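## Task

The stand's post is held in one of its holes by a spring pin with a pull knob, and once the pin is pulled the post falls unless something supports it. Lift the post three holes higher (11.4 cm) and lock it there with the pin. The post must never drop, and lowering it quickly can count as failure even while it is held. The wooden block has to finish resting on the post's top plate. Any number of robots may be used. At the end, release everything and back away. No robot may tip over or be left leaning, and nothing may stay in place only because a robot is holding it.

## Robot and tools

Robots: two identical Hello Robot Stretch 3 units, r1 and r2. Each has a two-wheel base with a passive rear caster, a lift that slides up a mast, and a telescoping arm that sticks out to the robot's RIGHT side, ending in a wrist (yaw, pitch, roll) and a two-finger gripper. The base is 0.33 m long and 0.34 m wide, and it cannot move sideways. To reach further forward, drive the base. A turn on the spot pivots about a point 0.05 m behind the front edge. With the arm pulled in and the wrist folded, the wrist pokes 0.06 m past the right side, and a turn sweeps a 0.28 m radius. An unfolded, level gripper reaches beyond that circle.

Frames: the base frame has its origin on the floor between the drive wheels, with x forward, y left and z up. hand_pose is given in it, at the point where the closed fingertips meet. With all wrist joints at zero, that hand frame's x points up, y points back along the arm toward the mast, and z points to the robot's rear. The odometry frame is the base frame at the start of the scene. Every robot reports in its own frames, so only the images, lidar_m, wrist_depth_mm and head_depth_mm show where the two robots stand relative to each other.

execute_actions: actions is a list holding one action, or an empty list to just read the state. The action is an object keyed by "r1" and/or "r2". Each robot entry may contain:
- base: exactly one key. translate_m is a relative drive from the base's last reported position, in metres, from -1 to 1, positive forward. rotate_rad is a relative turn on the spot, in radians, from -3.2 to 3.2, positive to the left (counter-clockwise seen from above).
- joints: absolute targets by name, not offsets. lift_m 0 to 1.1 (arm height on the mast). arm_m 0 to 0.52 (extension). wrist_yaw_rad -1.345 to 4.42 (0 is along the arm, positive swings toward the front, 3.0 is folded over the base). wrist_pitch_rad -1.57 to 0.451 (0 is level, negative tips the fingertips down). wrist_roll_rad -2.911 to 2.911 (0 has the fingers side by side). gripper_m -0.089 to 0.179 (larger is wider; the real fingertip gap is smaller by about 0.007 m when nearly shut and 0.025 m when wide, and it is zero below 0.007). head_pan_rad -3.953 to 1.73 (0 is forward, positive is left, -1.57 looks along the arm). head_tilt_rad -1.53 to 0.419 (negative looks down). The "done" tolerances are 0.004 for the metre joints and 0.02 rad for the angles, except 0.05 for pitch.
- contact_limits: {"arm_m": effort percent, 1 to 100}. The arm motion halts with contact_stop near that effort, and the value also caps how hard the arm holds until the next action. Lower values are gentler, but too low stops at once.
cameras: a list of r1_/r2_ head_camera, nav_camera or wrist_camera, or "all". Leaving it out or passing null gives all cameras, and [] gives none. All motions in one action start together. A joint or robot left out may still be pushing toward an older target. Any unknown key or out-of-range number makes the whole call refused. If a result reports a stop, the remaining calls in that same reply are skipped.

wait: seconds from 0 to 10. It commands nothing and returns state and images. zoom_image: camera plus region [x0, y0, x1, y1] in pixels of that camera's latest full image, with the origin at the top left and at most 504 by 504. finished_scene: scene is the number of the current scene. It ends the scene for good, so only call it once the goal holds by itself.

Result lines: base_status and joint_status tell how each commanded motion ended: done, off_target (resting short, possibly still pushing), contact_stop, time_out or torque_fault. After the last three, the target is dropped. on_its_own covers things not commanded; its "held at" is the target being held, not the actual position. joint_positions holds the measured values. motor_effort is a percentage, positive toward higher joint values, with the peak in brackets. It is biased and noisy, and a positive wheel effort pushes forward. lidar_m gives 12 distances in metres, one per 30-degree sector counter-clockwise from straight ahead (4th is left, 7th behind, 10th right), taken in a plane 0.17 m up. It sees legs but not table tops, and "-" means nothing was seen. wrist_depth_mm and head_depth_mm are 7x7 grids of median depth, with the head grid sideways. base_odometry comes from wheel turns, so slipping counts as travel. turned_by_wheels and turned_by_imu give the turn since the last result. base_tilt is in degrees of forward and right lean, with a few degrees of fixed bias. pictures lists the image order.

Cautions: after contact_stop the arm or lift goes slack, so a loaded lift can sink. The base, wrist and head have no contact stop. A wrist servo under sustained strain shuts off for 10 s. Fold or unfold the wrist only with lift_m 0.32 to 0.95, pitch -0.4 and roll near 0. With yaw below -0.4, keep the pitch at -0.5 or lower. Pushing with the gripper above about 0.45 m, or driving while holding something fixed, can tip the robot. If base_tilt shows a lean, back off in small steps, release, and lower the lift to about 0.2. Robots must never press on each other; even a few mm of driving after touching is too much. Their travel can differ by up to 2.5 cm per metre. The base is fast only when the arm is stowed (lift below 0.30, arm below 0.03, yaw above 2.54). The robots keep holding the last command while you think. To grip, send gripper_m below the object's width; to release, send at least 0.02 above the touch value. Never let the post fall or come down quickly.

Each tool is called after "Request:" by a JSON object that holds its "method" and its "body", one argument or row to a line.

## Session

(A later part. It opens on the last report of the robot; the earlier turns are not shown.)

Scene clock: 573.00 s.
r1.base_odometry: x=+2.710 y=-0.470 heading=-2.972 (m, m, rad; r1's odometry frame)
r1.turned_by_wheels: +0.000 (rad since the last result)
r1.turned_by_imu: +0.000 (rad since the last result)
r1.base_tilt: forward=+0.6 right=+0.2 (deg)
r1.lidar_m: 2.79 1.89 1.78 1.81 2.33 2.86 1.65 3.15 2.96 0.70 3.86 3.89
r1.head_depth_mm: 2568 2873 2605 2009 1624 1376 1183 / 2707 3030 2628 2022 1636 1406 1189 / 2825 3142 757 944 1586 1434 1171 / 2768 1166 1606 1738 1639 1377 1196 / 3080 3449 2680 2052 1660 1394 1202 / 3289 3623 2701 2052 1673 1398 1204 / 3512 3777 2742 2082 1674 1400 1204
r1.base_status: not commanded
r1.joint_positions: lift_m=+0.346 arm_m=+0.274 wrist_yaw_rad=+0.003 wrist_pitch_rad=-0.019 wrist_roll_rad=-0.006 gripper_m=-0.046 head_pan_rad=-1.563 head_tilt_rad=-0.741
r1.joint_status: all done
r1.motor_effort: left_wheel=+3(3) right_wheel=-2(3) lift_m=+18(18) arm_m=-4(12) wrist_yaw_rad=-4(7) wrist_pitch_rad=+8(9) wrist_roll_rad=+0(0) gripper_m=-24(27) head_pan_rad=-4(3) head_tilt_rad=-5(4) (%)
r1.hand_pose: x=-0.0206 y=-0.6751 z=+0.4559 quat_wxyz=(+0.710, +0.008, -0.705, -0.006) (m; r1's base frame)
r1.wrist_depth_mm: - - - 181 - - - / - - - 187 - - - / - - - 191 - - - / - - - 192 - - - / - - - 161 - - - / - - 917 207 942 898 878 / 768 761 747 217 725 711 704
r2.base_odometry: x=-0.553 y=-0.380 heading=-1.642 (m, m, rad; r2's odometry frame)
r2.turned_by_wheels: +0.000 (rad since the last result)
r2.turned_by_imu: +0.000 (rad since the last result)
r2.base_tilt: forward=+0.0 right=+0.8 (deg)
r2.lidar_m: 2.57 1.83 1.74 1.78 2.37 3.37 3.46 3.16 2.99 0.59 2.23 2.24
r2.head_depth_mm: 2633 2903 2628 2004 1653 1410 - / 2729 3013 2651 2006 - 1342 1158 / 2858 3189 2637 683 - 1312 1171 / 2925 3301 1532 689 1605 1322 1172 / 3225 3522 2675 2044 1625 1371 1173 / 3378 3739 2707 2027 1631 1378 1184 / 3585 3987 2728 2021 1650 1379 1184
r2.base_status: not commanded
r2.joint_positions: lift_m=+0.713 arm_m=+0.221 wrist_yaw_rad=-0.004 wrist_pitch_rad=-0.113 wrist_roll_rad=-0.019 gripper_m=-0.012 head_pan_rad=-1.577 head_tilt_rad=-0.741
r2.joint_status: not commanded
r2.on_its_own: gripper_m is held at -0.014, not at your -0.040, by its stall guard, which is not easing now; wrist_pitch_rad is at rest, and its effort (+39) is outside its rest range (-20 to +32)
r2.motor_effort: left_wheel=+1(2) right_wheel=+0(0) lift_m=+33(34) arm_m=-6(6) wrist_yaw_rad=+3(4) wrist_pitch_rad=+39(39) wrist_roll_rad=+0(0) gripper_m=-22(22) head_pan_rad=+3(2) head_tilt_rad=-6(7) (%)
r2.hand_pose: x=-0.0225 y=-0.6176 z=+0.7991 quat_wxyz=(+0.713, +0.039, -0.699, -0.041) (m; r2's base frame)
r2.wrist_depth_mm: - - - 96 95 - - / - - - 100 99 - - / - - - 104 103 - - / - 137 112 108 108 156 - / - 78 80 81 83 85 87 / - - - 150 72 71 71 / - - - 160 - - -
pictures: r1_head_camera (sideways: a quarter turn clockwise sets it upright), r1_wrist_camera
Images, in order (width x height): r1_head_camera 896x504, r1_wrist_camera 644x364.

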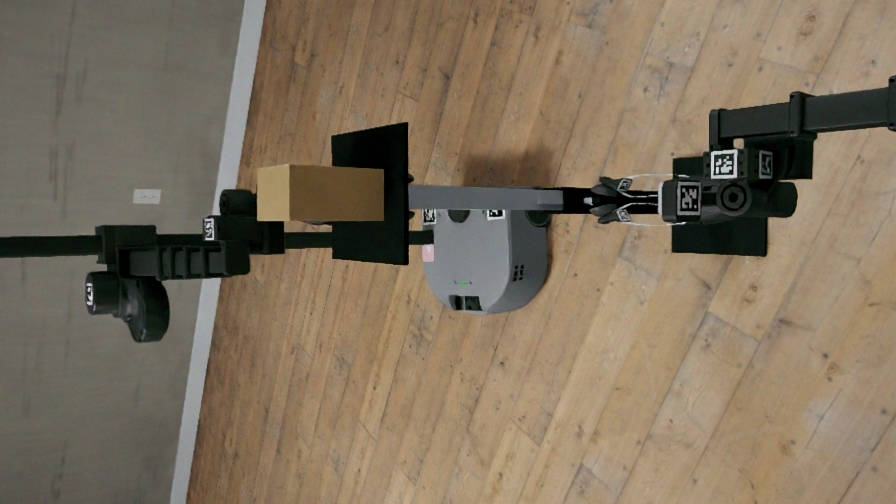

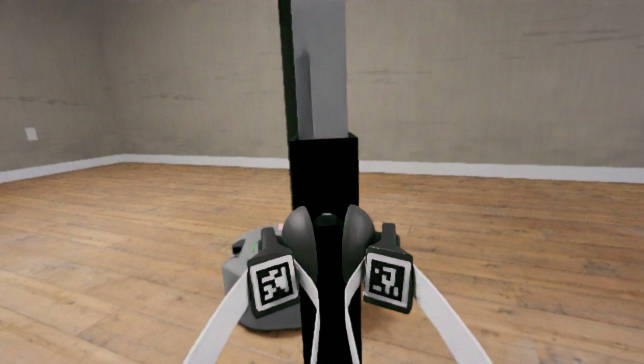

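Request:
{"method": "execute_actions", "body": {
  "actions": [
    {"r1": {"joints": {"gripper_m": 0.07, "arm_m": 0.10}}, "r2": {"joints": {"lift_m": 0.692}}}
  ],
  "cameras": []
}}

Request:
{"method": "execute_actions", "body": {
  "actions": [
    {"r1": {"base": {"rotate_rad": 0.418}, "joints": {"wrist_yaw_rad": 1.57}}}
  ],
  "cameras": []
}}

Request:
{"method": "execute_actions", "body": {
  "actions": [
    {"r1": {"base": {"translate_m": -0.31}}}
  ],
  "cameras": []
}}

Request:
{"method": "execute_actions", "body": {
  "actions": [
    {"r1": {"base": {"rotate_rad": -0.418}, "joints": {"head_pan_rad": -1.2, "head_tilt_rad": -0.85}}}
  ],
  "cameras": ["r1_head_camera", "r1_wrist_camera"]
}}

Scene clock: 695.53 s.
r1.base_odometry: x=+2.710 y=-0.470 heading=-2.972 (m, m, rad; r1's odometry frame)
r1.turned_by_wheels: +0.000 (rad since the last result)
r1.turned_by_imu: +0.000 (rad since the last result)
r1.base_tilt: forward=+0.6 right=+0.1 (deg)
r1.lidar_m: 2.79 1.88 1.78 1.81 2.33 2.86 1.65 3.17 2.97 0.70 3.84 3.91
r1.head_depth_mm: 2584 2877 2605 2014 1636 1373 1183 / 2695 3009 2621 2008 1645 1377 1187 / 2830 3141 757 943 1565 1327 1241 / 2756 1295 1604 1729 1633 1394 1198 / 3050 3451 2687 2049 1660 1399 1203 / 3300 3595 2699 2071 1668 1404 1204 / 3454 3753 2753 2074 1678 1404 1206
r1.base_status: not commanded
r1.joint_positions: lift_m=+0.346 arm_m=+0.100 wrist_yaw_rad=+0.002 wrist_pitch_rad=-0.020 wrist_roll_rad=-0.006 gripper_m=+0.070 head_pan_rad=-1.563 head_tilt_rad=-0.741
r1.joint_status: all done
r1.motor_effort: left_wheel=+3(3) right_wheel=-2(2) lift_m=+18(18) arm_m=-3(5) wrist_yaw_rad=-3(4) wrist_pitch_rad=+8(8) wrist_roll_rad=+0(0) gripper_m=+0(80) head_pan_rad=-3(3) head_tilt_rad=-4(5) (%)
r1.hand_pose: x=-0.0210 y=-0.5010 z=+0.4557 quat_wxyz=(+0.710, +0.008, -0.705, -0.007) (m; r1's base frame)
r1.wrist_depth_mm: - - - - - - - / - - - - - - - / - - - - - - - / - - - - - - - / - - - 856 - - - / - - - 876 875 934 870 / 770 752 727 699 710 707 693
r2.base_odometry: x=-0.553 y=-0.380 heading=-1.642 (m, m, rad; r2's odometry frame)
r2.turned_by_wheels: +0.000 (rad since the last result)
r2.turned_by_imu: -0.002 (rad since the last result)
r2.base_tilt: forward=+0.0 right=+0.8 (deg)
r2.lidar_m: 2.57 1.83 1.74 1.79 2.37 3.37 3.47 3.13 2.98 0.59 2.22 2.24
r2.head_depth_mm: 2580 2878 2633 2001 1611 1375 - / 2718 3028 2624 1996 - 1325 1165 / 2807 3168 2620 689 - 1305 1177 / 2918 3302 1535 692 1611 1322 1177 / 3130 3466 2667 2043 1632 1359 1176 / 3405 3729 2719 2035 1646 1375 1184 / 3568 3892 2742 2054 1643 1377 1181
r2.base_status: not commanded
r2.joint_positions: lift_m=+0.692 arm_m=+0.221 wrist_yaw_rad=-0.004 wrist_pitch_rad=-0.047 wrist_roll_rad=-0.019 gripper_m=-0.012 head_pan_rad=-1.577 head_tilt_rad=-0.741
r2.joint_status: all done
r2.on_its_own: gripper_m is held at -0.014, not at your -0.040, by its stall guard, which is not easing now
r2.motor_effort: left_wheel=+1(2) right_wheel=+0(0) lift_m=+18(32) arm_m=-4(6) wrist_yaw_rad=+3(3) wrist_pitch_rad=+16(39) wrist_roll_rad=+0(0) gripper_m=-21(23) head_pan_rad=+2(3) head_tilt_rad=-6(6) (%)
r2.hand_pose: x=-0.0225 y=-0.6203 z=+0.7948 quat_wxyz=(+0.714, +0.016, -0.700, -0.018) (m; r2's base frame)
r2.wrist_depth_mm: - - - 100 99 - - / - - - 104 103 - - / - - - 107 106 - - / - 110 112 110 109 132 - / - 76 77 73 72 71 72 / - - - 147 - - - / - - - 154 - - -
pictures: none
No camera images: the call's "cameras" was empty. Leave "cameras" out to get every camera's image.

Scene clock: 697.33 s.
r1.base_odometry: x=+2.710 y=-0.470 heading=-2.554 (m, m, rad; r1's odometry frame)
r1.turned_by_wheels: +0.418 (rad since the last result)
r1.turned_by_imu: +0.419 (rad since the last result)
r1.base_tilt: forward=+0.6 right=+0.3 (deg)
r1.lidar_m: 1.97 1.78 1.79 2.16 4.08 1.66 3.29 2.97 0.70 3.56 3.90 3.22
r1.head_depth_mm: 3139 3319 2594 1704 1552 1302 1185 / 3423 3563 2617 2016 1637 1385 1192 / 3795 3823 2655 2039 1644 1380 1232 / - 3846 2675 2054 1650 1390 1193 / - 3873 2678 2056 1662 1396 1202 / 3928 3900 2687 2073 1673 1405 1205 / 3699 3829 2748 2074 1681 1404 1209
r1.base_status: done
r1.joint_positions: lift_m=+0.346 arm_m=+0.100 wrist_yaw_rad=+1.567 wrist_pitch_rad=-0.020 wrist_roll_rad=-0.006 gripper_m=+0.070 head_pan_rad=-1.563 head_tilt_rad=-0.741
r1.joint_status: all done
r1.motor_effort: left_wheel=-2(7) right_wheel=+3(4) lift_m=+18(19) arm_m=-3(3) wrist_yaw_rad=+4(7) wrist_pitch_rad=+8(9) wrist_roll_rad=+0(0) gripper_m=+0(0) head_pan_rad=-3(3) head_tilt_rad=-5(5) (%)
r1.hand_pose: x=+0.2343 y=-0.2463 z=+0.4557 quat_wxyz=(+0.508, +0.502, -0.494, +0.496) (m; r1's base frame)
r1.wrist_depth_mm: - - - - - - - / - - - - - - - / - - - - - - - / - - - - - - - / - - - - - - - / - - - 937 872 894 869 / 756 764 746 709 734 692 701
r2.base_odometry: x=-0.553 y=-0.380 heading=-1.642 (m, m, rad; r2's odometry frame)
r2.turned_by_wheels: +0.000 (rad since the last result)
r2.turned_by_imu: +0.000 (rad since the last result)
r2.base_tilt: forward=+0.0 right=+0.8 (deg)
r2.lidar_m: 2.58 1.83 1.74 1.78 2.38 3.36 3.46 3.14 2.98 0.59 2.23 2.24
r2.head_depth_mm: 2602 2876 2614 1980 1621 1383 - / 2703 3016 2634 1940 - 1322 1170 / 2844 3189 2632 689 - 1311 1167 / 2916 3335 1505 693 1585 1326 1172 / 3179 3491 2568 2037 1642 1368 1170 / 3401 3698 2656 2045 1637 1375 1185 / 3651 3935 2695 2044 1642 1379 1174
r2.base_status: not commanded
r2.joint_positions: lift_m=+0.692 arm_m=+0.221 wrist_yaw_rad=-0.004 wrist_pitch_rad=-0.047 wrist_roll_rad=-0.019 gripper_m=-0.012 head_pan_rad=-1.577 head_tilt_rad=-0.741
r2.joint_status: not commanded
r2.on_its_own: gripper_m is held at -0.014, not at your -0.040, by its stall guard, which is not easing now
r2.motor_effort: left_wheel=+1(1) right_wheel=+0(0) lift_m=+18(17) arm_m=-4(4) wrist_yaw_rad=+4(4) wrist_pitch_rad=+17(16) wrist_roll_rad=+0(0) gripper_m=-20(20) head_pan_rad=+2(2) head_tilt_rad=-6(6) (%)
r2.hand_pose: x=-0.0225 y=-0.6203 z=+0.7948 quat_wxyz=(+0.714, +0.016, -0.700, -0.018) (m; r2's base frame)
r2.wrist_depth_mm: - - - 100 99 - - / - - - 104 103 - - / - - - 107 106 - - / - 110 112 110 108 132 - / - 76 77 73 72 71 73 / - - - 147 - - - / - - - 154 - - -
pictures: none
No camera images: the call's "cameras" was empty. Leave "cameras" out to get every camera's image.

Scene clock: 701.67 s.
r1.base_odometry: x=+2.967 y=-0.298 heading=-2.554 (m, m, rad; r1's odometry frame)
r1.turned_by_wheels: +0.000 (rad since the last result)
r1.turned_by_imu: -0.002 (rad since the last result)
r1.base_tilt: forward=+0.6 right=+0.2 (deg)
r1.lidar_m: 2.23 2.01 2.03 2.43 4.56 1.40 3.04 2.73 2.74 0.63 4.09 3.64
r1.head_depth_mm: 2838 3150 2614 1990 1639 1378 1188 / 3086 1247 2326 1706 1562 1382 1193 / 3500 1233 835 769 1561 1343 1226 / 3912 3813 2570 828 1612 1362 1196 / - 3897 2689 2062 1659 1397 1202 / - 3920 2720 2069 1672 1398 1204 / 3893 3997 2711 2085 1685 1401 1210
r1.base_status: done
r1.joint_positions: lift_m=+0.346 arm_m=+0.100 wrist_yaw_rad=+1.567 wrist_pitch_rad=-0.020 wrist_roll_rad=-0.006 gripper_m=+0.070 head_pan_rad=-1.563 head_tilt_rad=-0.741
r1.joint_status: not commanded
r1.motor_effort: left_wheel=-2(5) right_wheel=+2(3) lift_m=+18(18) arm_m=-2(3) wrist_yaw_rad=+3(4) wrist_pitch_rad=+9(9) wrist_roll_rad=+0(0) gripper_m=+0(0) head_pan_rad=-4(3) head_tilt_rad=-4(5) (%)
r1.hand_pose: x=+0.2343 y=-0.2462 z=+0.4557 quat_wxyz=(+0.508, +0.503, -0.494, +0.496) (m; r1's base frame)
r1.wrist_depth_mm: - - - - - - - / - - - - - - - / - - - - - - - / - - - - - - - / - - - - - - - / - - - 945 893 880 888 / 773 756 742 729 740 710 701
r2.base_odometry: x=-0.553 y=-0.380 heading=-1.642 (m, m, rad; r2's odometry frame)
r2.turned_by_wheels: +0.000 (rad since the last result)
r2.turned_by_imu: -0.001 (rad since the last result)
r2.base_tilt: forward=+0.0 right=+0.8 (deg)
r2.lidar_m: 2.58 1.82 1.74 1.78 2.38 3.36 3.46 3.16 2.99 0.59 2.23 2.23
r2.head_depth_mm: 2585 2900 2591 1988 1613 1381 - / 2752 3017 2623 2000 - 1328 1176 / 2859 3185 2646 688 - 1313 1177 / 3061 3396 2684 694 1580 1327 1171 / 3240 3477 2694 1608 1551 1367 1178 / 3221 3487 1420 1965 1559 1378 1175 / 3679 3817 2725 2031 1636 1383 1187
r2.base_status: not commanded
r2.joint_positions: lift_m=+0.692 arm_m=+0.221 wrist_yaw_rad=-0.004 wrist_pitch_rad=-0.047 wrist_roll_rad=-0.019 gripper_m=-0.012 head_pan_rad=-1.577 head_tilt_rad=-0.741
r2.joint_status: not commanded
r2.on_its_own: gripper_m is held at -0.014, not at your -0.040, by its stall guard, which is not easing now
r2.motor_effort: left_wheel=+1(1) right_wheel=+0(0) lift_m=+18(17) arm_m=-5(3) wrist_yaw_rad=+4(4) wrist_pitch_rad=+17(17) wrist_roll_rad=+0(0) gripper_m=-21(21) head_pan_rad=+3(2) head_tilt_rad=-6(6) (%)
r2.hand_pose: x=-0.0225 y=-0.6203 z=+0.7948 quat_wxyz=(+0.714, +0.016, -0.700, -0.018) (m; r2's base frame)
r2.wrist_depth_mm: - - - 100 100 - - / - - - 104 103 - - / - - - 108 106 - - / - 110 112 109 108 132 - / - 76 77 73 72 71 72 / - - 587 147 - - - / - - 774 154 - - -
pictures: none
No camera images: the call's "cameras" was empty. Leave "cameras" out to get every camera's image.

Scene clock: 703.37 s.
r1.base_odometry: x=+2.967 y=-0.298 heading=-2.972 (m, m, rad; r1's odometry frame)
r1.turned_by_wheels: -0.418 (rad since the last result)
r1.turned_by_imu: -0.419 (rad since the last result)
r1.base_tilt: forward=+0.6 right=+0.3 (deg)
r1.lidar_m: 3.16 2.13 2.01 2.05 2.64 2.63 1.40 2.92 2.73 1.20 0.63 4.10
r1.head_depth_mm: 2803 2907 2226 1801 1509 1304 1173 / 2894 2798 2225 1757 1525 1312 1193 / 1166 957 886 1610 1527 1315 1180 / 3591 916 693 1634 1460 1300 1158 / 3908 2987 2203 1840 1539 1341 1149 / - 3027 2276 1850 1545 1329 1162 / - 3078 2316 1858 1554 1330 1170
r1.base_status: done
r1.joint_positions: lift_m=+0.346 arm_m=+0.100 wrist_yaw_rad=+1.568 wrist_pitch_rad=-0.020 wrist_roll_rad=-0.006 gripper_m=+0.070 head_pan_rad=-1.207 head_tilt_rad=-0.840
r1.joint_status: all done
r1.motor_effort: left_wheel=+2(7) right_wheel=-3(5) lift_m=+18(19) arm_m=-2(3) wrist_yaw_rad=+2(3) wrist_pitch_rad=+8(9) wrist_roll_rad=+0(0) gripper_m=+0(0) head_pan_rad=+4(30) head_tilt_rad=-6(17) (%)
r1.hand_pose: x=+0.2343 y=-0.2461 z=+0.4557 quat_wxyz=(+0.508, +0.503, -0.494, +0.496) (m; r1's base frame)
r1.wrist_depth_mm: - - - - - - - / - - - - - - - / - - - - - - - / - - - - - - - / - - - - - - - / - - - 939 901 878 895 / 788 753 765 755 699 702 707
r2.base_odometry: x=-0.553 y=-0.380 heading=-1.642 (m, m, rad; r2's odometry frame)
r2.turned_by_wheels: +0.000 (rad since the last result)
r2.turned_by_imu: +0.000 (rad since the last result)
r2.base_tilt: forward=+0.0 right=+0.8 (deg)
r2.lidar_m: 2.57 1.82 1.74 1.79 2.38 3.37 3.44 3.15 2.99 0.59 2.23 2.24
r2.head_depth_mm: 2576 2913 2661 2008 1601 1389 - / 2710 3056 2617 1998 - 1330 1166 / 2844 3241 2616 689 - 1306 1169 / 3044 3332 2635 690 1605 1328 1169 / 3193 3435 2445 1632 1571 1373 1175 / 3325 3533 1431 1621 1591 1374 1181 / 3569 3866 2678 2053 1649 1379 1185
r2.base_status: not commanded
r2.joint_positions: lift_m=+0.692 arm_m=+0.221 wrist_yaw_rad=-0.004 wrist_pitch_rad=-0.047 wrist_roll_rad=-0.019 gripper_m=-0.012 head_pan_rad=-1.577 head_tilt_rad=-0.741
r2.joint_status: not commanded
r2.on_its_own: gripper_m is held at -0.014, not at your -0.040, by its stall guard, which is not easing now
r2.motor_effort: left_wheel=+1(2) right_wheel=+0(0) lift_m=+17(17) arm_m=-4(4) wrist_yaw_rad=+4(4) wrist_pitch_rad=+17(17) wrist_roll_rad=+0(0) gripper_m=-20(20) head_pan_rad=+2(2) head_tilt_rad=-6(6) (%)
r2.hand_pose: x=-0.0225 y=-0.6203 z=+0.7948 quat_wxyz=(+0.714, +0.016, -0.700, -0.018) (m; r2's base frame)
r2.wrist_depth_mm: - - 846 101 99 - - / - - - 104 103 - - / - - - 107 107 - - / - 110 112 109 108 132 - / - 76 77 73 72 71 72 / - 600 - 147 - - - / - - 593 154 - - -
pictures: r1_head_camera (sideways: a quarter turn clockwise sets it upright), r1_wrist_camera
Images, in order (width x height): r1_head_camera 896x504, r1_wrist_camera 644x364.

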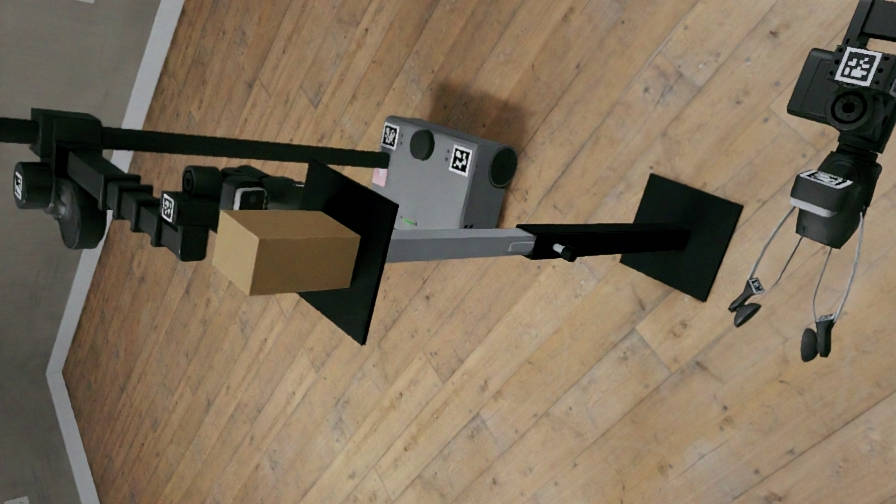

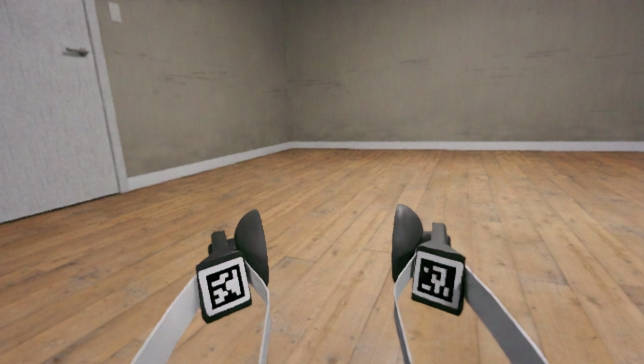

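Request:
{"method": "execute_actions", "body": {
  "actions": [
    {"r1": {"base": {"translate_m": -0.05}, "joints": {"arm_m": 0.405, "gripper_m": 0.04, "head_pan_rad": -1.1, "head_tilt_rad": -0.95}}}
  ],
  "cameras": ["r1_head_camera", "r1_wrist_camera"]
}}

Scene clock: 722.47 s.
r1.base_odometry: x=+3.017 y=-0.289 heading=-2.972 (m, m, rad; r1's odometry frame)
r1.turned_by_wheels: +0.000 (rad since the last result)
r1.turned_by_imu: +0.000 (rad since the last result)
r1.base_tilt: forward=+0.6 right=+0.2 (deg)
r1.lidar_m: 3.19 2.16 2.04 2.07 2.66 1.37 1.35 2.90 2.71 1.22 0.65 4.14
r1.head_depth_mm: 2915 2399 1934 1639 1369 1253 1138 / 1282 2240 1702 1610 1396 1260 1121 / 914 763 1627 1619 1421 1262 1124 / 3145 668 855 1593 1373 1265 1131 / 3160 2442 1935 1675 1442 1275 1131 / 3227 2465 2002 1674 1443 1276 1136 / 3277 2474 2013 1689 1455 1280 1144
r1.base_status: done
r1.joint_positions: lift_m=+0.346 arm_m=+0.405 wrist_yaw_rad=+1.568 wrist_pitch_rad=-0.020 wrist_roll_rad=-0.006 gripper_m=+0.040 head_pan_rad=-1.107 head_tilt_rad=-0.938
r1.joint_status: all done
r1.motor_effort: left_wheel=+3(5) right_wheel=-2(5) lift_m=+18(19) arm_m=+4(4) wrist_yaw_rad=+3(2) wrist_pitch_rad=+9(9) wrist_roll_rad=+0(0) gripper_m=+0(79) head_pan_rad=+4(16) head_tilt_rad=-6(18) (%)
r1.hand_pose: x=+0.2343 y=-0.5505 z=+0.4557 quat_wxyz=(+0.508, +0.503, -0.494, +0.496) (m; r1's base frame)
r1.wrist_depth_mm: - - - - 198 - - / - - - - 208 - - / - - - - 208 - - / - - - - 217 - - / - - - - - - - / - - - 868 - 902 883 / 744 754 740 737 244 723 696
r2.base_odometry: x=-0.553 y=-0.380 heading=-1.642 (m, m, rad; r2's odometry frame)
r2.turned_by_wheels: +0.000 (rad since the last result)
r2.turned_by_imu: -0.002 (rad since the last result)
r2.base_tilt: forward=+0.0 right=+0.8 (deg)
r2.lidar_m: 2.57 1.83 1.74 1.78 2.38 3.36 3.47 3.11 2.98 0.59 2.22 2.24
r2.head_depth_mm: 2576 2902 2588 2007 1608 1383 - / 2715 3054 2618 2007 - 1327 1166 / 2855 3230 2652 688 - 1305 1169 / 3009 3316 2656 692 1581 1329 1172 / 3199 3491 2664 1780 1555 1367 1175 / 3225 3548 1458 1714 1499 1372 1180 / 3573 3914 2722 1971 984 1367 1182
r2.base_status: not commanded
r2.joint_positions: lift_m=+0.692 arm_m=+0.221 wrist_yaw_rad=-0.004 wrist_pitch_rad=-0.047 wrist_roll_rad=-0.019 gripper_m=-0.012 head_pan_rad=-1.577 head_tilt_rad=-0.741
r2.joint_status: not commanded
r2.on_its_own: gripper_m is held at -0.014, not at your -0.040, by its stall guard, which is not easing now
r2.motor_effort: left_wheel=+1(1) right_wheel=+0(0) lift_m=+18(17) arm_m=-4(5) wrist_yaw_rad=+3(3) wrist_pitch_rad=+17(16) wrist_roll_rad=+0(0) gripper_m=-21(20) head_pan_rad=+3(2) head_tilt_rad=-6(6) (%)
r2.hand_pose: x=-0.0225 y=-0.6203 z=+0.7948 quat_wxyz=(+0.714, +0.016, -0.700, -0.018) (m; r2's base frame)
r2.wrist_depth_mm: - - - 101 99 - - / - - 899 104 103 - - / - - 907 107 107 - - / - 110 112 109 108 132 - / - 76 77 73 72 71 73 / - - - 147 - - - / 498 - - 154 - - -
pictures: r1_head_camera (sideways: a quarter turn clockwise sets it upright), r1_wrist_camera
Images, in order (width x height): r1_head_camera 896x504, r1_wrist_camera 644x364.

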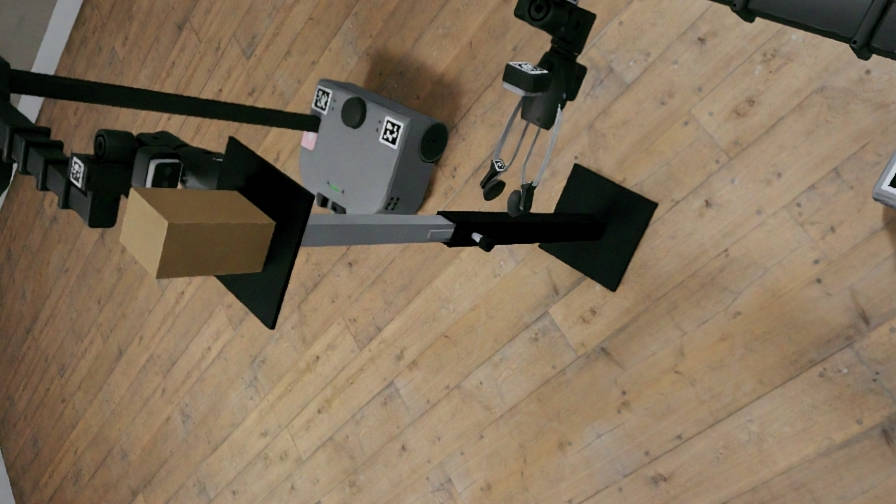

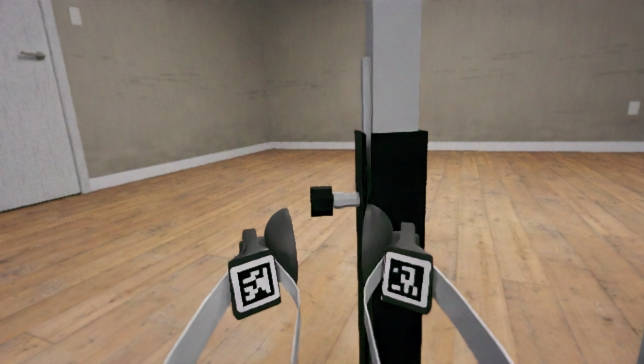

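Request:
{"method": "execute_actions", "body": {
  "actions": [
    {"r1": {"base": {"translate_m": 0.025}, "joints": {"arm_m": 0.3935}}}
  ],
  "cameras": ["r1_head_camera", "r1_wrist_camera"]
}}

Scene clock: 742.27 s.
r1.base_odometry: x=+2.992 y=-0.294 heading=-2.971 (m, m, rad; r1's odometry frame)
r1.turned_by_wheels: +0.000 (rad since the last result)
r1.turned_by_imu: +0.000 (rad since the last result)
r1.base_tilt: forward=+0.7 right=+0.3 (deg)
r1.lidar_m: 3.18 2.15 2.02 2.05 2.64 2.60 1.38 2.89 2.71 1.21 0.64 4.13
r1.head_depth_mm: 2870 2388 1943 1642 1384 1254 1133 / 1200 1448 1676 1585 1396 1258 1122 / 912 667 830 1584 1393 1264 1129 / 3184 700 1823 1636 1403 1268 1129 / 3198 2441 1975 1679 1441 1274 1135 / 3228 2479 2004 1682 1450 1281 1134 / 3269 2502 2004 1686 1453 1284 1137
r1.base_status: done
r1.joint_positions: lift_m=+0.346 arm_m=+0.394 wrist_yaw_rad=+1.568 wrist_pitch_rad=-0.020 wrist_roll_rad=-0.006 gripper_m=+0.040 head_pan_rad=-1.107 head_tilt_rad=-0.938
r1.joint_status: all done
r1.motor_effort: left_wheel=+2(7) right_wheel=-2(3) lift_m=+18(18) arm_m=-3(3) wrist_yaw_rad=+3(2) wrist_pitch_rad=+8(9) wrist_roll_rad=+0(0) gripper_m=+0(0) head_pan_rad=+4(4) head_tilt_rad=-6(7) (%)
r1.hand_pose: x=+0.2343 y=-0.5395 z=+0.4557 quat_wxyz=(+0.508, +0.503, -0.494, +0.496) (m; r1's base frame)
r1.wrist_depth_mm: - - - - 175 - - / - - - - 181 - - / - - - - 185 - - / - - - - 189 - - / - - - - 193 - - / - - - 926 - 907 887 / 768 772 759 735 214 707 703
r2.base_odometry: x=-0.553 y=-0.380 heading=-1.642 (m, m, rad; r2's odometry frame)
r2.turned_by_wheels: +0.000 (rad since the last result)
r2.turned_by_imu: -0.001 (rad since the last result)
r2.base_tilt: forward=+0.0 right=+0.8 (deg)
r2.lidar_m: 2.57 1.82 1.74 1.78 2.38 3.37 3.47 3.15 2.98 0.59 2.22 2.24
r2.head_depth_mm: 2579 2892 2633 1996 1602 1370 - / 2693 3031 2647 2007 - 1322 1167 / 2856 3205 2638 688 - 1305 1171 / 3033 3292 2662 691 1583 1336 1172 / 3151 3488 2679 1764 1546 1370 1176 / 3231 3539 1440 1735 1519 1370 1187 / 3634 3896 2735 2041 1550 1366 1181
r2.base_status: not commanded
r2.joint_positions: lift_m=+0.692 arm_m=+0.221 wrist_yaw_rad=-0.004 wrist_pitch_rad=-0.047 wrist_roll_rad=-0.019 gripper_m=-0.012 head_pan_rad=-1.577 head_tilt_rad=-0.741
r2.joint_status: not commanded
r2.on_its_own: gripper_m is held at -0.014, not at your -0.040, by its stall guard, which is not easing now
r2.motor_effort: left_wheel=+1(1) right_wheel=+0(0) lift_m=+18(17) arm_m=-4(5) wrist_yaw_rad=+4(3) wrist_pitch_rad=+16(17) wrist_roll_rad=+0(0) gripper_m=-20(20) head_pan_rad=+2(2) head_tilt_rad=-6(6) (%)
r2.hand_pose: x=-0.0225 y=-0.6203 z=+0.7948 quat_wxyz=(+0.714, +0.016, -0.700, -0.018) (m; r2's base frame)
r2.wrist_depth_mm: - - - 100 99 - - / - - - 104 103 - - / - - - 107 106 - - / - 109 112 110 108 132 - / - 76 77 73 72 71 72 / - - - 147 - - - / 485 - - 155 - - -
pictures: r1_head_camera (sideways: a quarter turn clockwise sets it upright), r1_wrist_camera
Images, in order (width x height): r1_head_camera 896x504, r1_wrist_camera 644x364.

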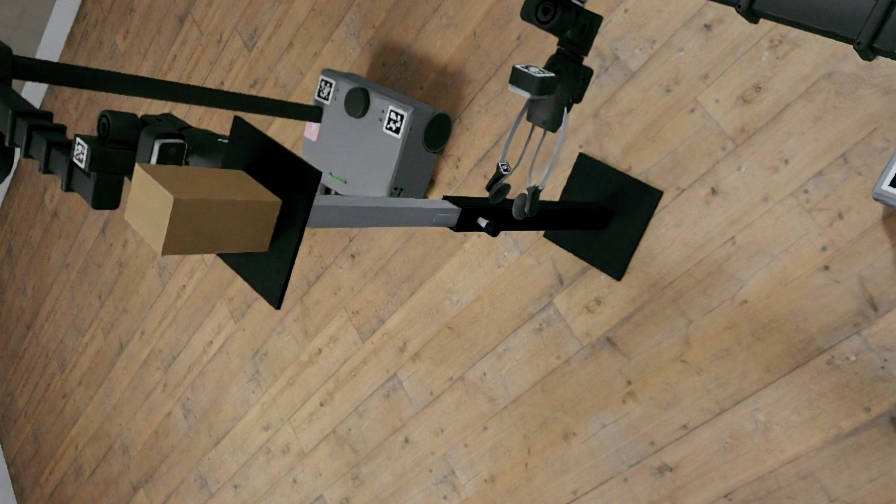

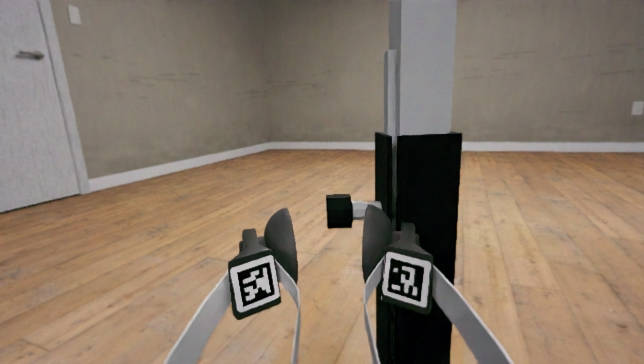

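Request:
{"method": "execute_actions", "body": {
  "actions": [
    {"r1": {"base": {"translate_m": 0.017}}}
  ],
  "cameras": ["r1_head_camera", "r1_wrist_camera"]
}}

Request:
{"method": "zoom_image", "body": {
  "camera": "r1_head_camera",
  "region": [400, 100, 620, 280]
}}

Scene clock: 753.47 s.
r1.base_odometry: x=+2.975 y=-0.297 heading=-2.971 (m, m, rad; r1's odometry frame)
r1.turned_by_wheels: +0.000 (rad since the last result)
r1.turned_by_imu: +0.000 (rad since the last result)
r1.base_tilt: forward=+0.6 right=+0.3 (deg)
r1.lidar_m: 3.16 2.13 2.02 2.05 2.64 2.62 1.39 2.92 2.73 1.21 0.63 4.11
r1.head_depth_mm: 2826 2380 1946 1640 1380 1251 1138 / 987 1314 1645 1573 1400 1260 1123 / 2909 651 772 1570 1379 1258 1123 / 3189 2348 1868 1653 1441 1261 1131 / 3188 2452 1977 1681 1445 1275 1131 / 3216 2470 1999 1677 1453 1275 1133 / 3258 2472 2008 1687 1458 1275 1138
r1.base_status: done
r1.joint_positions: lift_m=+0.346 arm_m=+0.394 wrist_yaw_rad=+1.568 wrist_pitch_rad=-0.020 wrist_roll_rad=-0.006 gripper_m=+0.040 head_pan_rad=-1.107 head_tilt_rad=-0.938
r1.joint_status: not commanded
r1.motor_effort: left_wheel=+3(5) right_wheel=-2(4) lift_m=+18(19) arm_m=-3(3) wrist_yaw_rad=+2(2) wrist_pitch_rad=+9(9) wrist_roll_rad=+0(0) gripper_m=+0(0) head_pan_rad=+3(4) head_tilt_rad=-7(6) (%)
r1.hand_pose: x=+0.2343 y=-0.5395 z=+0.4557 quat_wxyz=(+0.508, +0.503, -0.494, +0.496) (m; r1's base frame)
r1.wrist_depth_mm: - - - - 160 - - / - - - - 167 - - / - - - - 169 - - / - - - - 173 - - / - - - - 177 - - / - - - 921 - 883 873 / 774 770 751 713 196 694 694
r2.base_odometry: x=-0.553 y=-0.380 heading=-1.642 (m, m, rad; r2's odometry frame)
r2.turned_by_wheels: +0.000 (rad since the last result)
r2.turned_by_imu: -0.001 (rad since the last result)
r2.base_tilt: forward=+0.0 right=+0.8 (deg)
r2.lidar_m: 2.57 1.82 1.74 1.79 2.38 3.36 3.46 3.14 2.98 0.59 2.24 2.24
r2.head_depth_mm: 2600 2894 2626 2003 1602 1372 - / 2690 3033 2662 1995 - 1327 1166 / 2840 3200 2621 688 - 1306 1165 / 3014 3359 2671 693 1582 1328 1172 / 3150 3512 2574 1733 1535 1374 1182 / 3225 3474 1445 1653 1508 1377 1176 / 3558 3937 2714 2054 1566 1378 1187
r2.base_status: not commanded
r2.joint_positions: lift_m=+0.692 arm_m=+0.221 wrist_yaw_rad=-0.004 wrist_pitch_rad=-0.047 wrist_roll_rad=-0.019 gripper_m=-0.012 head_pan_rad=-1.577 head_tilt_rad=-0.741
r2.joint_status: not commanded
r2.on_its_own: gripper_m is held at -0.014, not at your -0.040, by its stall guard, which is not easing now
r2.motor_effort: left_wheel=+1(1) right_wheel=+0(0) lift_m=+18(17) arm_m=-5(5) wrist_yaw_rad=+4(3) wrist_pitch_rad=+16(16) wrist_roll_rad=+0(0) gripper_m=-20(21) head_pan_rad=+2(3) head_tilt_rad=-6(6) (%)
r2.hand_pose: x=-0.0225 y=-0.6203 z=+0.7948 quat_wxyz=(+0.714, +0.016, -0.700, -0.018) (m; r2's base frame)
r2.wrist_depth_mm: - - - 100 99 - - / - - 853 104 103 - - / - - 918 107 106 - - / - 110 112 109 108 132 - / - 76 77 73 72 71 72 / - 638 - 147 - - - / 462 - - 154 - - -
pictures: r1_head_camera (sideways: a quarter turn clockwise sets it upright), r1_wrist_camera
Images, in order (width x height): r1_head_camera 896x504, r1_wrist_camera 644x364.

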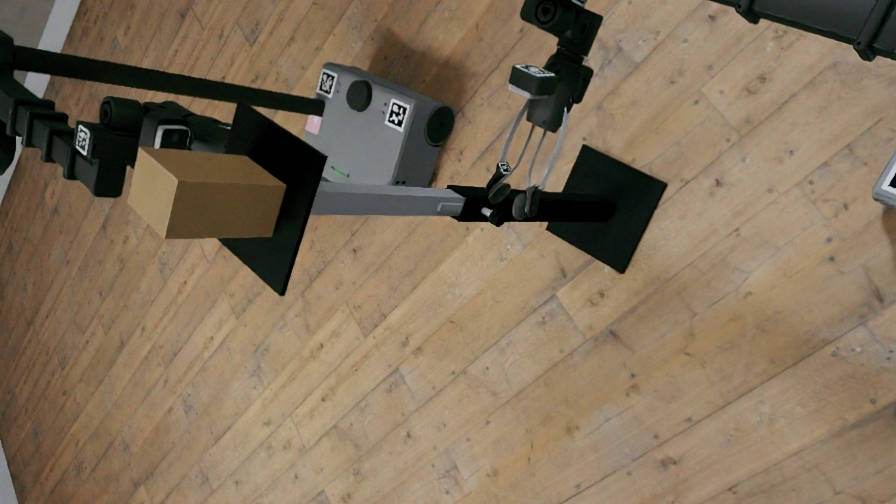

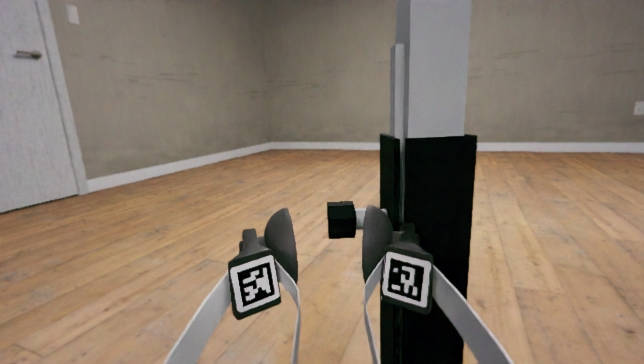

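Region (400, 100, 620, 280) of r1_head_camera's 896x504 image, scaled by 2.291, with more detail than that image has; it fills the top 412 rows of this view, and the rest is white.

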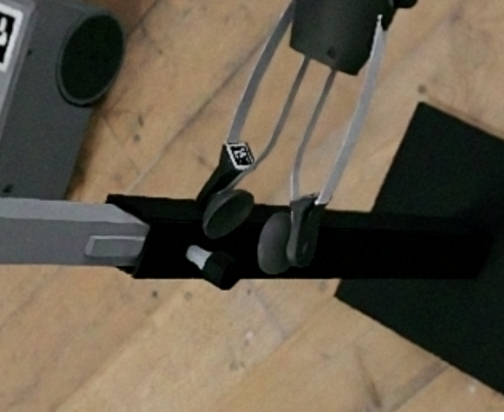

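Request:
{"method": "execute_actions", "body": {
  "actions": [
    {"r1": {"base": {"translate_m": 0.009}}}
  ],
  "cameras": ["r1_head_camera", "r1_wrist_camera"]
}}

Request:
{"method": "zoom_image", "body": {
  "camera": "r1_head_camera",
  "region": [400, 100, 620, 280]
}}

Scene clock: 764.30 s.
r1.base_odometry: x=+2.967 y=-0.298 heading=-2.972 (m, m, rad; r1's odometry frame)
r1.turned_by_wheels: -0.001 (rad since the last result)
r1.turned_by_imu: -0.001 (rad since the last result)
r1.base_tilt: forward=+0.6 right=+0.3 (deg)
r1.lidar_m: 3.14 2.13 2.02 2.05 2.63 2.62 1.40 2.92 2.73 1.20 0.62 4.10
r1.head_depth_mm: 2825 2372 1933 1644 1380 1252 1140 / 967 839 1621 1579 1398 1259 1121 / 3045 645 719 1559 1366 1264 1126 / 3191 2430 1879 1668 1439 1269 1131 / 3212 2446 1984 1672 1446 1269 1134 / 3192 2480 2010 1684 1451 1276 1139 / 3253 2486 2017 1688 1461 1279 1140
r1.base_status: done
r1.joint_positions: lift_m=+0.346 arm_m=+0.394 wrist_yaw_rad=+1.568 wrist_pitch_rad=-0.020 wrist_roll_rad=-0.006 gripper_m=+0.040 head_pan_rad=-1.107 head_tilt_rad=-0.938
r1.joint_status: not commanded
r1.motor_effort: left_wheel=-5(6) right_wheel=+11(11) lift_m=+18(19) arm_m=-3(3) wrist_yaw_rad=+2(2) wrist_pitch_rad=+9(9) wrist_roll_rad=+0(0) gripper_m=+0(0) head_pan_rad=+4(3) head_tilt_rad=-6(6) (%)
r1.hand_pose: x=+0.2343 y=-0.5395 z=+0.4556 quat_wxyz=(+0.508, +0.503, -0.494, +0.496) (m; r1's base frame)
r1.wrist_depth_mm: - - - - 152 - - / - - - - 157 - - / - - - - 160 - - / - - - - 163 - - / - - - - 169 - - / - - - 907 - 885 883 / 774 764 762 727 186 697 691
r2.base_odometry: x=-0.553 y=-0.380 heading=-1.642 (m, m, rad; r2's odometry frame)
r2.turned_by_wheels: +0.000 (rad since the last result)
r2.turned_by_imu: -0.001 (rad since the last result)
r2.base_tilt: forward=+0.0 right=+0.8 (deg)
r2.lidar_m: 2.57 1.82 1.74 1.79 2.37 3.37 3.47 3.17 2.98 0.59 2.23 2.23
r2.head_depth_mm: 2599 2872 2623 1978 1623 1378 - / 2671 3036 2642 2006 - 1329 1165 / 2831 3254 2657 686 - 1305 1173 / 3013 3310 2680 690 1589 1323 1172 / 3152 3534 2472 1711 1544 1363 1177 / 3309 3550 1443 1664 1024 1372 1175 / 3589 3941 2732 2056 1584 1370 1184
r2.base_status: not commanded
r2.joint_positions: lift_m=+0.692 arm_m=+0.221 wrist_yaw_rad=-0.004 wrist_pitch_rad=-0.047 wrist_roll_rad=-0.019 gripper_m=-0.012 head_pan_rad=-1.577 head_tilt_rad=-0.741
r2.joint_status: not commanded
r2.on_its_own: gripper_m is held at -0.014, not at your -0.040, by its stall guard, which is not easing now
r2.motor_effort: left_wheel=+1(1) right_wheel=+0(0) lift_m=+18(17) arm_m=-4(4) wrist_yaw_rad=+4(3) wrist_pitch_rad=+16(17) wrist_roll_rad=+0(0) gripper_m=-21(20) head_pan_rad=+2(3) head_tilt_rad=-6(6) (%)
r2.hand_pose: x=-0.0225 y=-0.6203 z=+0.7948 quat_wxyz=(+0.714, +0.016, -0.700, -0.018) (m; r2's base frame)
r2.wrist_depth_mm: - - 849 100 100 - - / - - - 104 103 - - / - - - 107 107 - - / - 110 112 109 108 131 - / - 76 77 73 72 71 72 / - - - 147 - - - / - - - 155 - - -
pictures: r1_head_camera (sideways: a quarter turn clockwise sets it upright), r1_wrist_camera
Images, in order (width x height): r1_head_camera 896x504, r1_wrist_camera 644x364.

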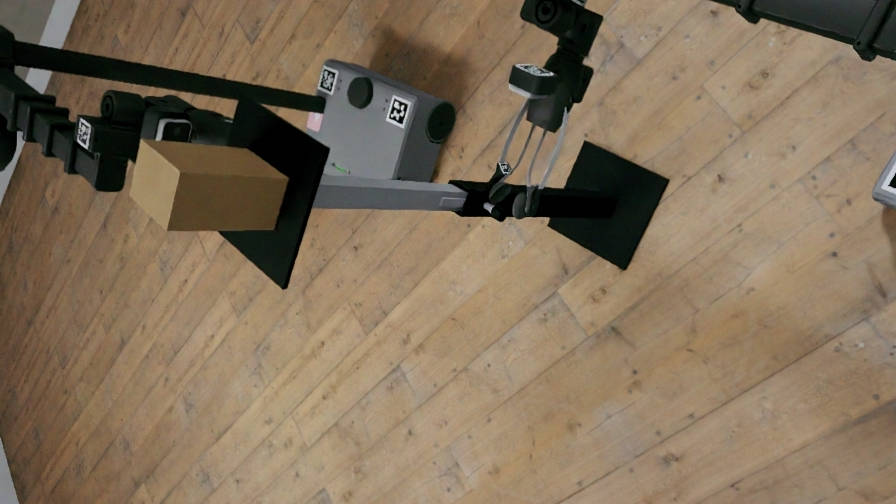

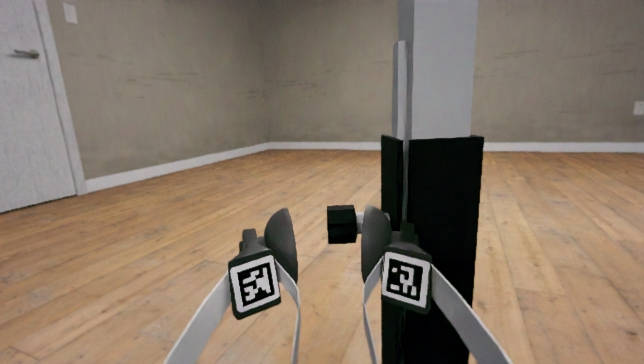

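Region (400, 100, 620, 280) of r1_head_camera's 896x504 image, scaled by 2.291, with more detail than that image has; it fills the top 412 rows of this view, and the rest is white.

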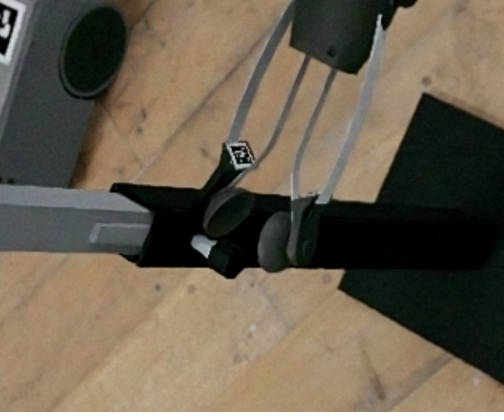

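Request:
{"method": "execute_actions", "body": {
  "actions": [
    {"r2": {"joints": {"lift_m": 0.714}}}
  ],
  "cameras": []
}}

Request:
{"method": "execute_actions", "body": {
  "actions": [
    {"r1": {"joints": {"gripper_m": 0.0}}}
  ],
  "cameras": ["r1_head_camera", "r1_wrist_camera"]
}}

Request:
{"method": "zoom_image", "body": {
  "camera": "r1_head_camera",
  "region": [400, 100, 620, 280]
}}

Scene clock: 778.07 s.
r1.base_odometry: x=+2.967 y=-0.298 heading=-2.972 (m, m, rad; r1's odometry frame)
r1.turned_by_wheels: +0.000 (rad since the last result)
r1.turned_by_imu: +0.000 (rad since the last result)
r1.base_tilt: forward=+0.6 right=+0.3 (deg)
r1.lidar_m: 3.15 2.13 2.02 2.05 2.63 2.63 1.40 2.93 2.73 1.21 0.63 4.11
r1.head_depth_mm: 2845 2377 1943 1646 1384 1250 1137 / 923 850 1626 1580 1396 1254 1120 / 3011 645 773 1551 1371 1259 1124 / 3170 2430 1883 1666 1437 1268 1128 / 3171 2457 1986 1674 1447 1269 1136 / 3251 2457 2000 1686 1451 1273 1137 / 3223 2492 2017 1688 1457 1282 1141
r1.base_status: not commanded
r1.joint_positions: lift_m=+0.346 arm_m=+0.394 wrist_yaw_rad=+1.568 wrist_pitch_rad=-0.020 wrist_roll_rad=-0.006 gripper_m=+0.040 head_pan_rad=-1.107 head_tilt_rad=-0.938
r1.joint_status: not commanded
r1.motor_effort: left_wheel=-5(5) right_wheel=+11(10) lift_m=+18(18) arm_m=-3(3) wrist_yaw_rad=+3(3) wrist_pitch_rad=+9(8) wrist_roll_rad=+0(0) gripper_m=+0(0) head_pan_rad=+4(3) head_tilt_rad=-6(6) (%)
r1.hand_pose: x=+0.2343 y=-0.5395 z=+0.4556 quat_wxyz=(+0.508, +0.503, -0.494, +0.496) (m; r1's base frame)
r1.wrist_depth_mm: - - - - 153 - - / - - - - 157 - - / - - - - 161 - - / - - - - 164 - - / - - - - 167 - - / - - - 935 - 866 879 / 793 732 733 723 186 710 699
r2.base_odometry: x=-0.553 y=-0.380 heading=-1.642 (m, m, rad; r2's odometry frame)
r2.turned_by_wheels: +0.000 (rad since the last result)
r2.turned_by_imu: -0.001 (rad since the last result)
r2.base_tilt: forward=+0.0 right=+0.9 (deg)
r2.lidar_m: 2.57 1.82 1.74 1.79 2.38 3.36 3.46 3.17 2.98 0.59 2.23 2.24
r2.head_depth_mm: 2609 2879 2629 1996 1649 1413 - / 2744 3042 2650 2005 - 1346 1171 / 2844 3245 2618 682 - 1313 1172 / 3047 3414 2658 689 1580 1326 1175 / 3231 3514 2448 1703 1541 1366 1171 / 3339 3515 1443 1676 1025 1375 1182 / 3629 3862 2698 2047 1586 1373 1178
r2.base_status: not commanded
r2.joint_positions: lift_m=+0.713 arm_m=+0.221 wrist_yaw_rad=-0.004 wrist_pitch_rad=-0.113 wrist_roll_rad=-0.019 gripper_m=-0.012 head_pan_rad=-1.577 head_tilt_rad=-0.741
r2.joint_status: all done
r2.on_its_own: gripper_m is held at -0.014, not at your -0.040, by its stall guard, which is not easing now; wrist_pitch_rad is at rest, and its effort (+39) is outside its rest range (-20 to +32)
r2.motor_effort: left_wheel=+1(1) right_wheel=+0(0) lift_m=+33(33) arm_m=-4(4) wrist_yaw_rad=+4(4) wrist_pitch_rad=+39(41) wrist_roll_rad=+0(0) gripper_m=-21(21) head_pan_rad=+2(2) head_tilt_rad=-6(6) (%)
r2.hand_pose: x=-0.0225 y=-0.6174 z=+0.7992 quat_wxyz=(+0.713, +0.039, -0.699, -0.041) (m; r2's base frame)
r2.wrist_depth_mm: - - 856 96 95 - - / - - 873 100 100 - - / - - 934 105 104 - - / - 138 112 109 108 156 - / - 78 80 82 84 85 88 / - - - 150 73 72 71 / 445 - 962 160 - - -
pictures: none
No camera images: the call's "cameras" was empty. Leave "cameras" out to get every camera's image.

Scene clock: 779.03 s.
r1.base_odometry: x=+2.967 y=-0.298 heading=-2.971 (m, m, rad; r1's odometry frame)
r1.turned_by_wheels: +0.000 (rad since the last result)
r1.turned_by_imu: +0.001 (rad since the last result)
r1.base_tilt: forward=+0.6 right=+0.2 (deg)
r1.lidar_m: 3.17 2.13 2.01 2.05 2.62 2.62 1.40 2.91 2.73 1.20 0.63 4.09
r1.head_depth_mm: 2837 2371 1941 1637 1378 1251 1135 / 918 850 1625 1580 1394 1255 1122 / 3009 643 772 1551 1367 1256 1125 / 3150 2423 1874 1662 1441 1267 1129 / 3206 2442 1967 1672 1447 1269 1135 / 3244 2486 1996 1679 1446 1278 1136 / 3260 2494 2018 1694 1455 1280 1141
r1.base_status: not commanded
r1.joint_positions: lift_m=+0.346 arm_m=+0.394 wrist_yaw_rad=+1.552 wrist_pitch_rad=-0.022 wrist_roll_rad=-0.006 gripper_m=+0.000 head_pan_rad=-1.107 head_tilt_rad=-0.938
r1.joint_status: all done
r1.on_its_own: wrist_yaw_rad is at rest, and its effort (+23) is outside its rest range (-12 to +12)
r1.motor_effort: left_wheel=-1(4) right_wheel=+3(10) lift_m=+18(18) arm_m=-2(2) wrist_yaw_rad=+23(24) wrist_pitch_rad=+9(10) wrist_roll_rad=+0(0) gripper_m=-6(83) head_pan_rad=+4(3) head_tilt_rad=-6(7) (%)
r1.hand_pose: x=+0.2342 y=-0.5435 z=+0.4552 quat_wxyz=(+0.512, +0.499, -0.497, +0.491) (m; r1's base frame)
r1.wrist_depth_mm: - - - - 153 - - / - - - - 158 - - / - - - - 161 - - / - - - - 164 - - / - - - - 169 - - / - - 946 885 176 893 876 / 767 758 760 738 185 706 685
r2.base_odometry: x=-0.553 y=-0.380 heading=-1.642 (m, m, rad; r2's odometry frame)
r2.turned_by_wheels: +0.000 (rad since the last result)
r2.turned_by_imu: +0.000 (rad since the last result)
r2.base_tilt: forward=+0.0 right=+0.9 (deg)
r2.lidar_m: 2.57 1.83 1.74 1.78 2.37 3.36 3.48 3.15 2.98 0.59 2.23 2.25
r2.head_depth_mm: 2606 2870 2597 1976 1660 1412 - / 2712 3042 2642 1996 - 1338 1160 / 2846 3220 2642 685 - 1320 1165 / 3024 3364 2699 685 1572 1328 1170 / 3203 3492 2444 1720 1534 1363 1173 / 3301 3489 1438 1662 1020 1371 1178 / 3600 3945 2751 2061 1600 1376 1184
r2.base_status: not commanded
r2.joint_positions: lift_m=+0.713 arm_m=+0.221 wrist_yaw_rad=-0.004 wrist_pitch_rad=-0.113 wrist_roll_rad=-0.019 gripper_m=-0.012 head_pan_rad=-1.577 head_tilt_rad=-0.741
r2.joint_status: not commanded
r2.on_its_own: gripper_m is held at -0.014, not at your -0.040, by its stall guard, which is not easing now; wrist_pitch_rad is at rest, and its effort (+40) is outside its rest range (-20 to +32)
r2.motor_effort: left_wheel=+1(1) right_wheel=+0(0) lift_m=+34(34) arm_m=-4(4) wrist_yaw_rad=+3(3) wrist_pitch_rad=+40(39) wrist_roll_rad=+0(0) gripper_m=-21(21) head_pan_rad=+2(2) head_tilt_rad=-6(7) (%)
r2.hand_pose: x=-0.0225 y=-0.6174 z=+0.7992 quat_wxyz=(+0.713, +0.039, -0.699, -0.041) (m; r2's base frame)
r2.wrist_depth_mm: - - 834 96 94 - - / - - 874 100 99 - - / - - 897 104 104 - - / - 137 113 108 108 156 - / - 78 80 82 84 86 87 / - - - 150 72 72 71 / 444 - 986 160 - - -
pictures: r1_head_camera (sideways: a quarter turn clockwise sets it upright), r1_wrist_camera
Images, in order (width x height): r1_head_camera 896x504, r1_wrist_camera 644x364.

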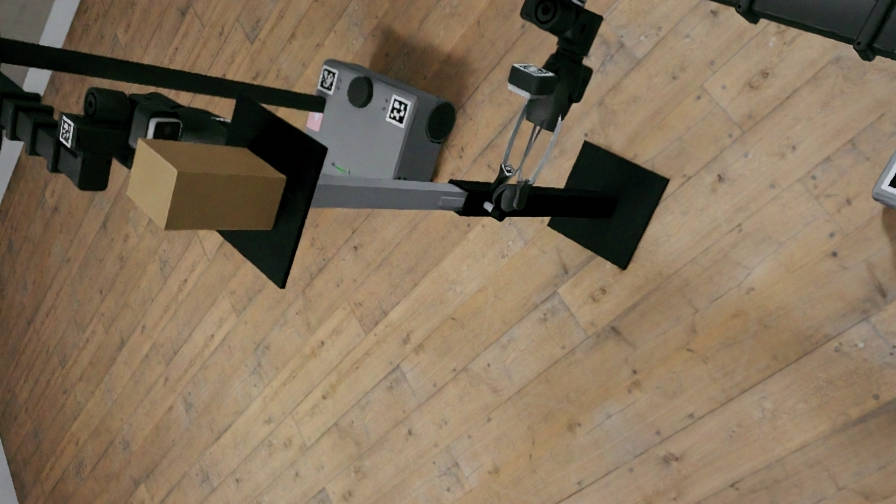

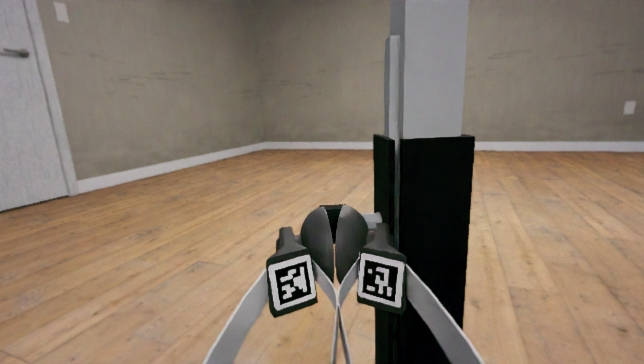

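Region (400, 100, 620, 280) of r1_head_camera's 896x504 image, scaled by 2.291, with more detail than that image has; it fills the top 412 rows of this view, and the rest is white.

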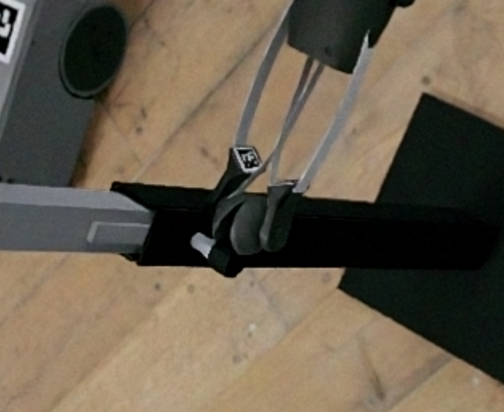

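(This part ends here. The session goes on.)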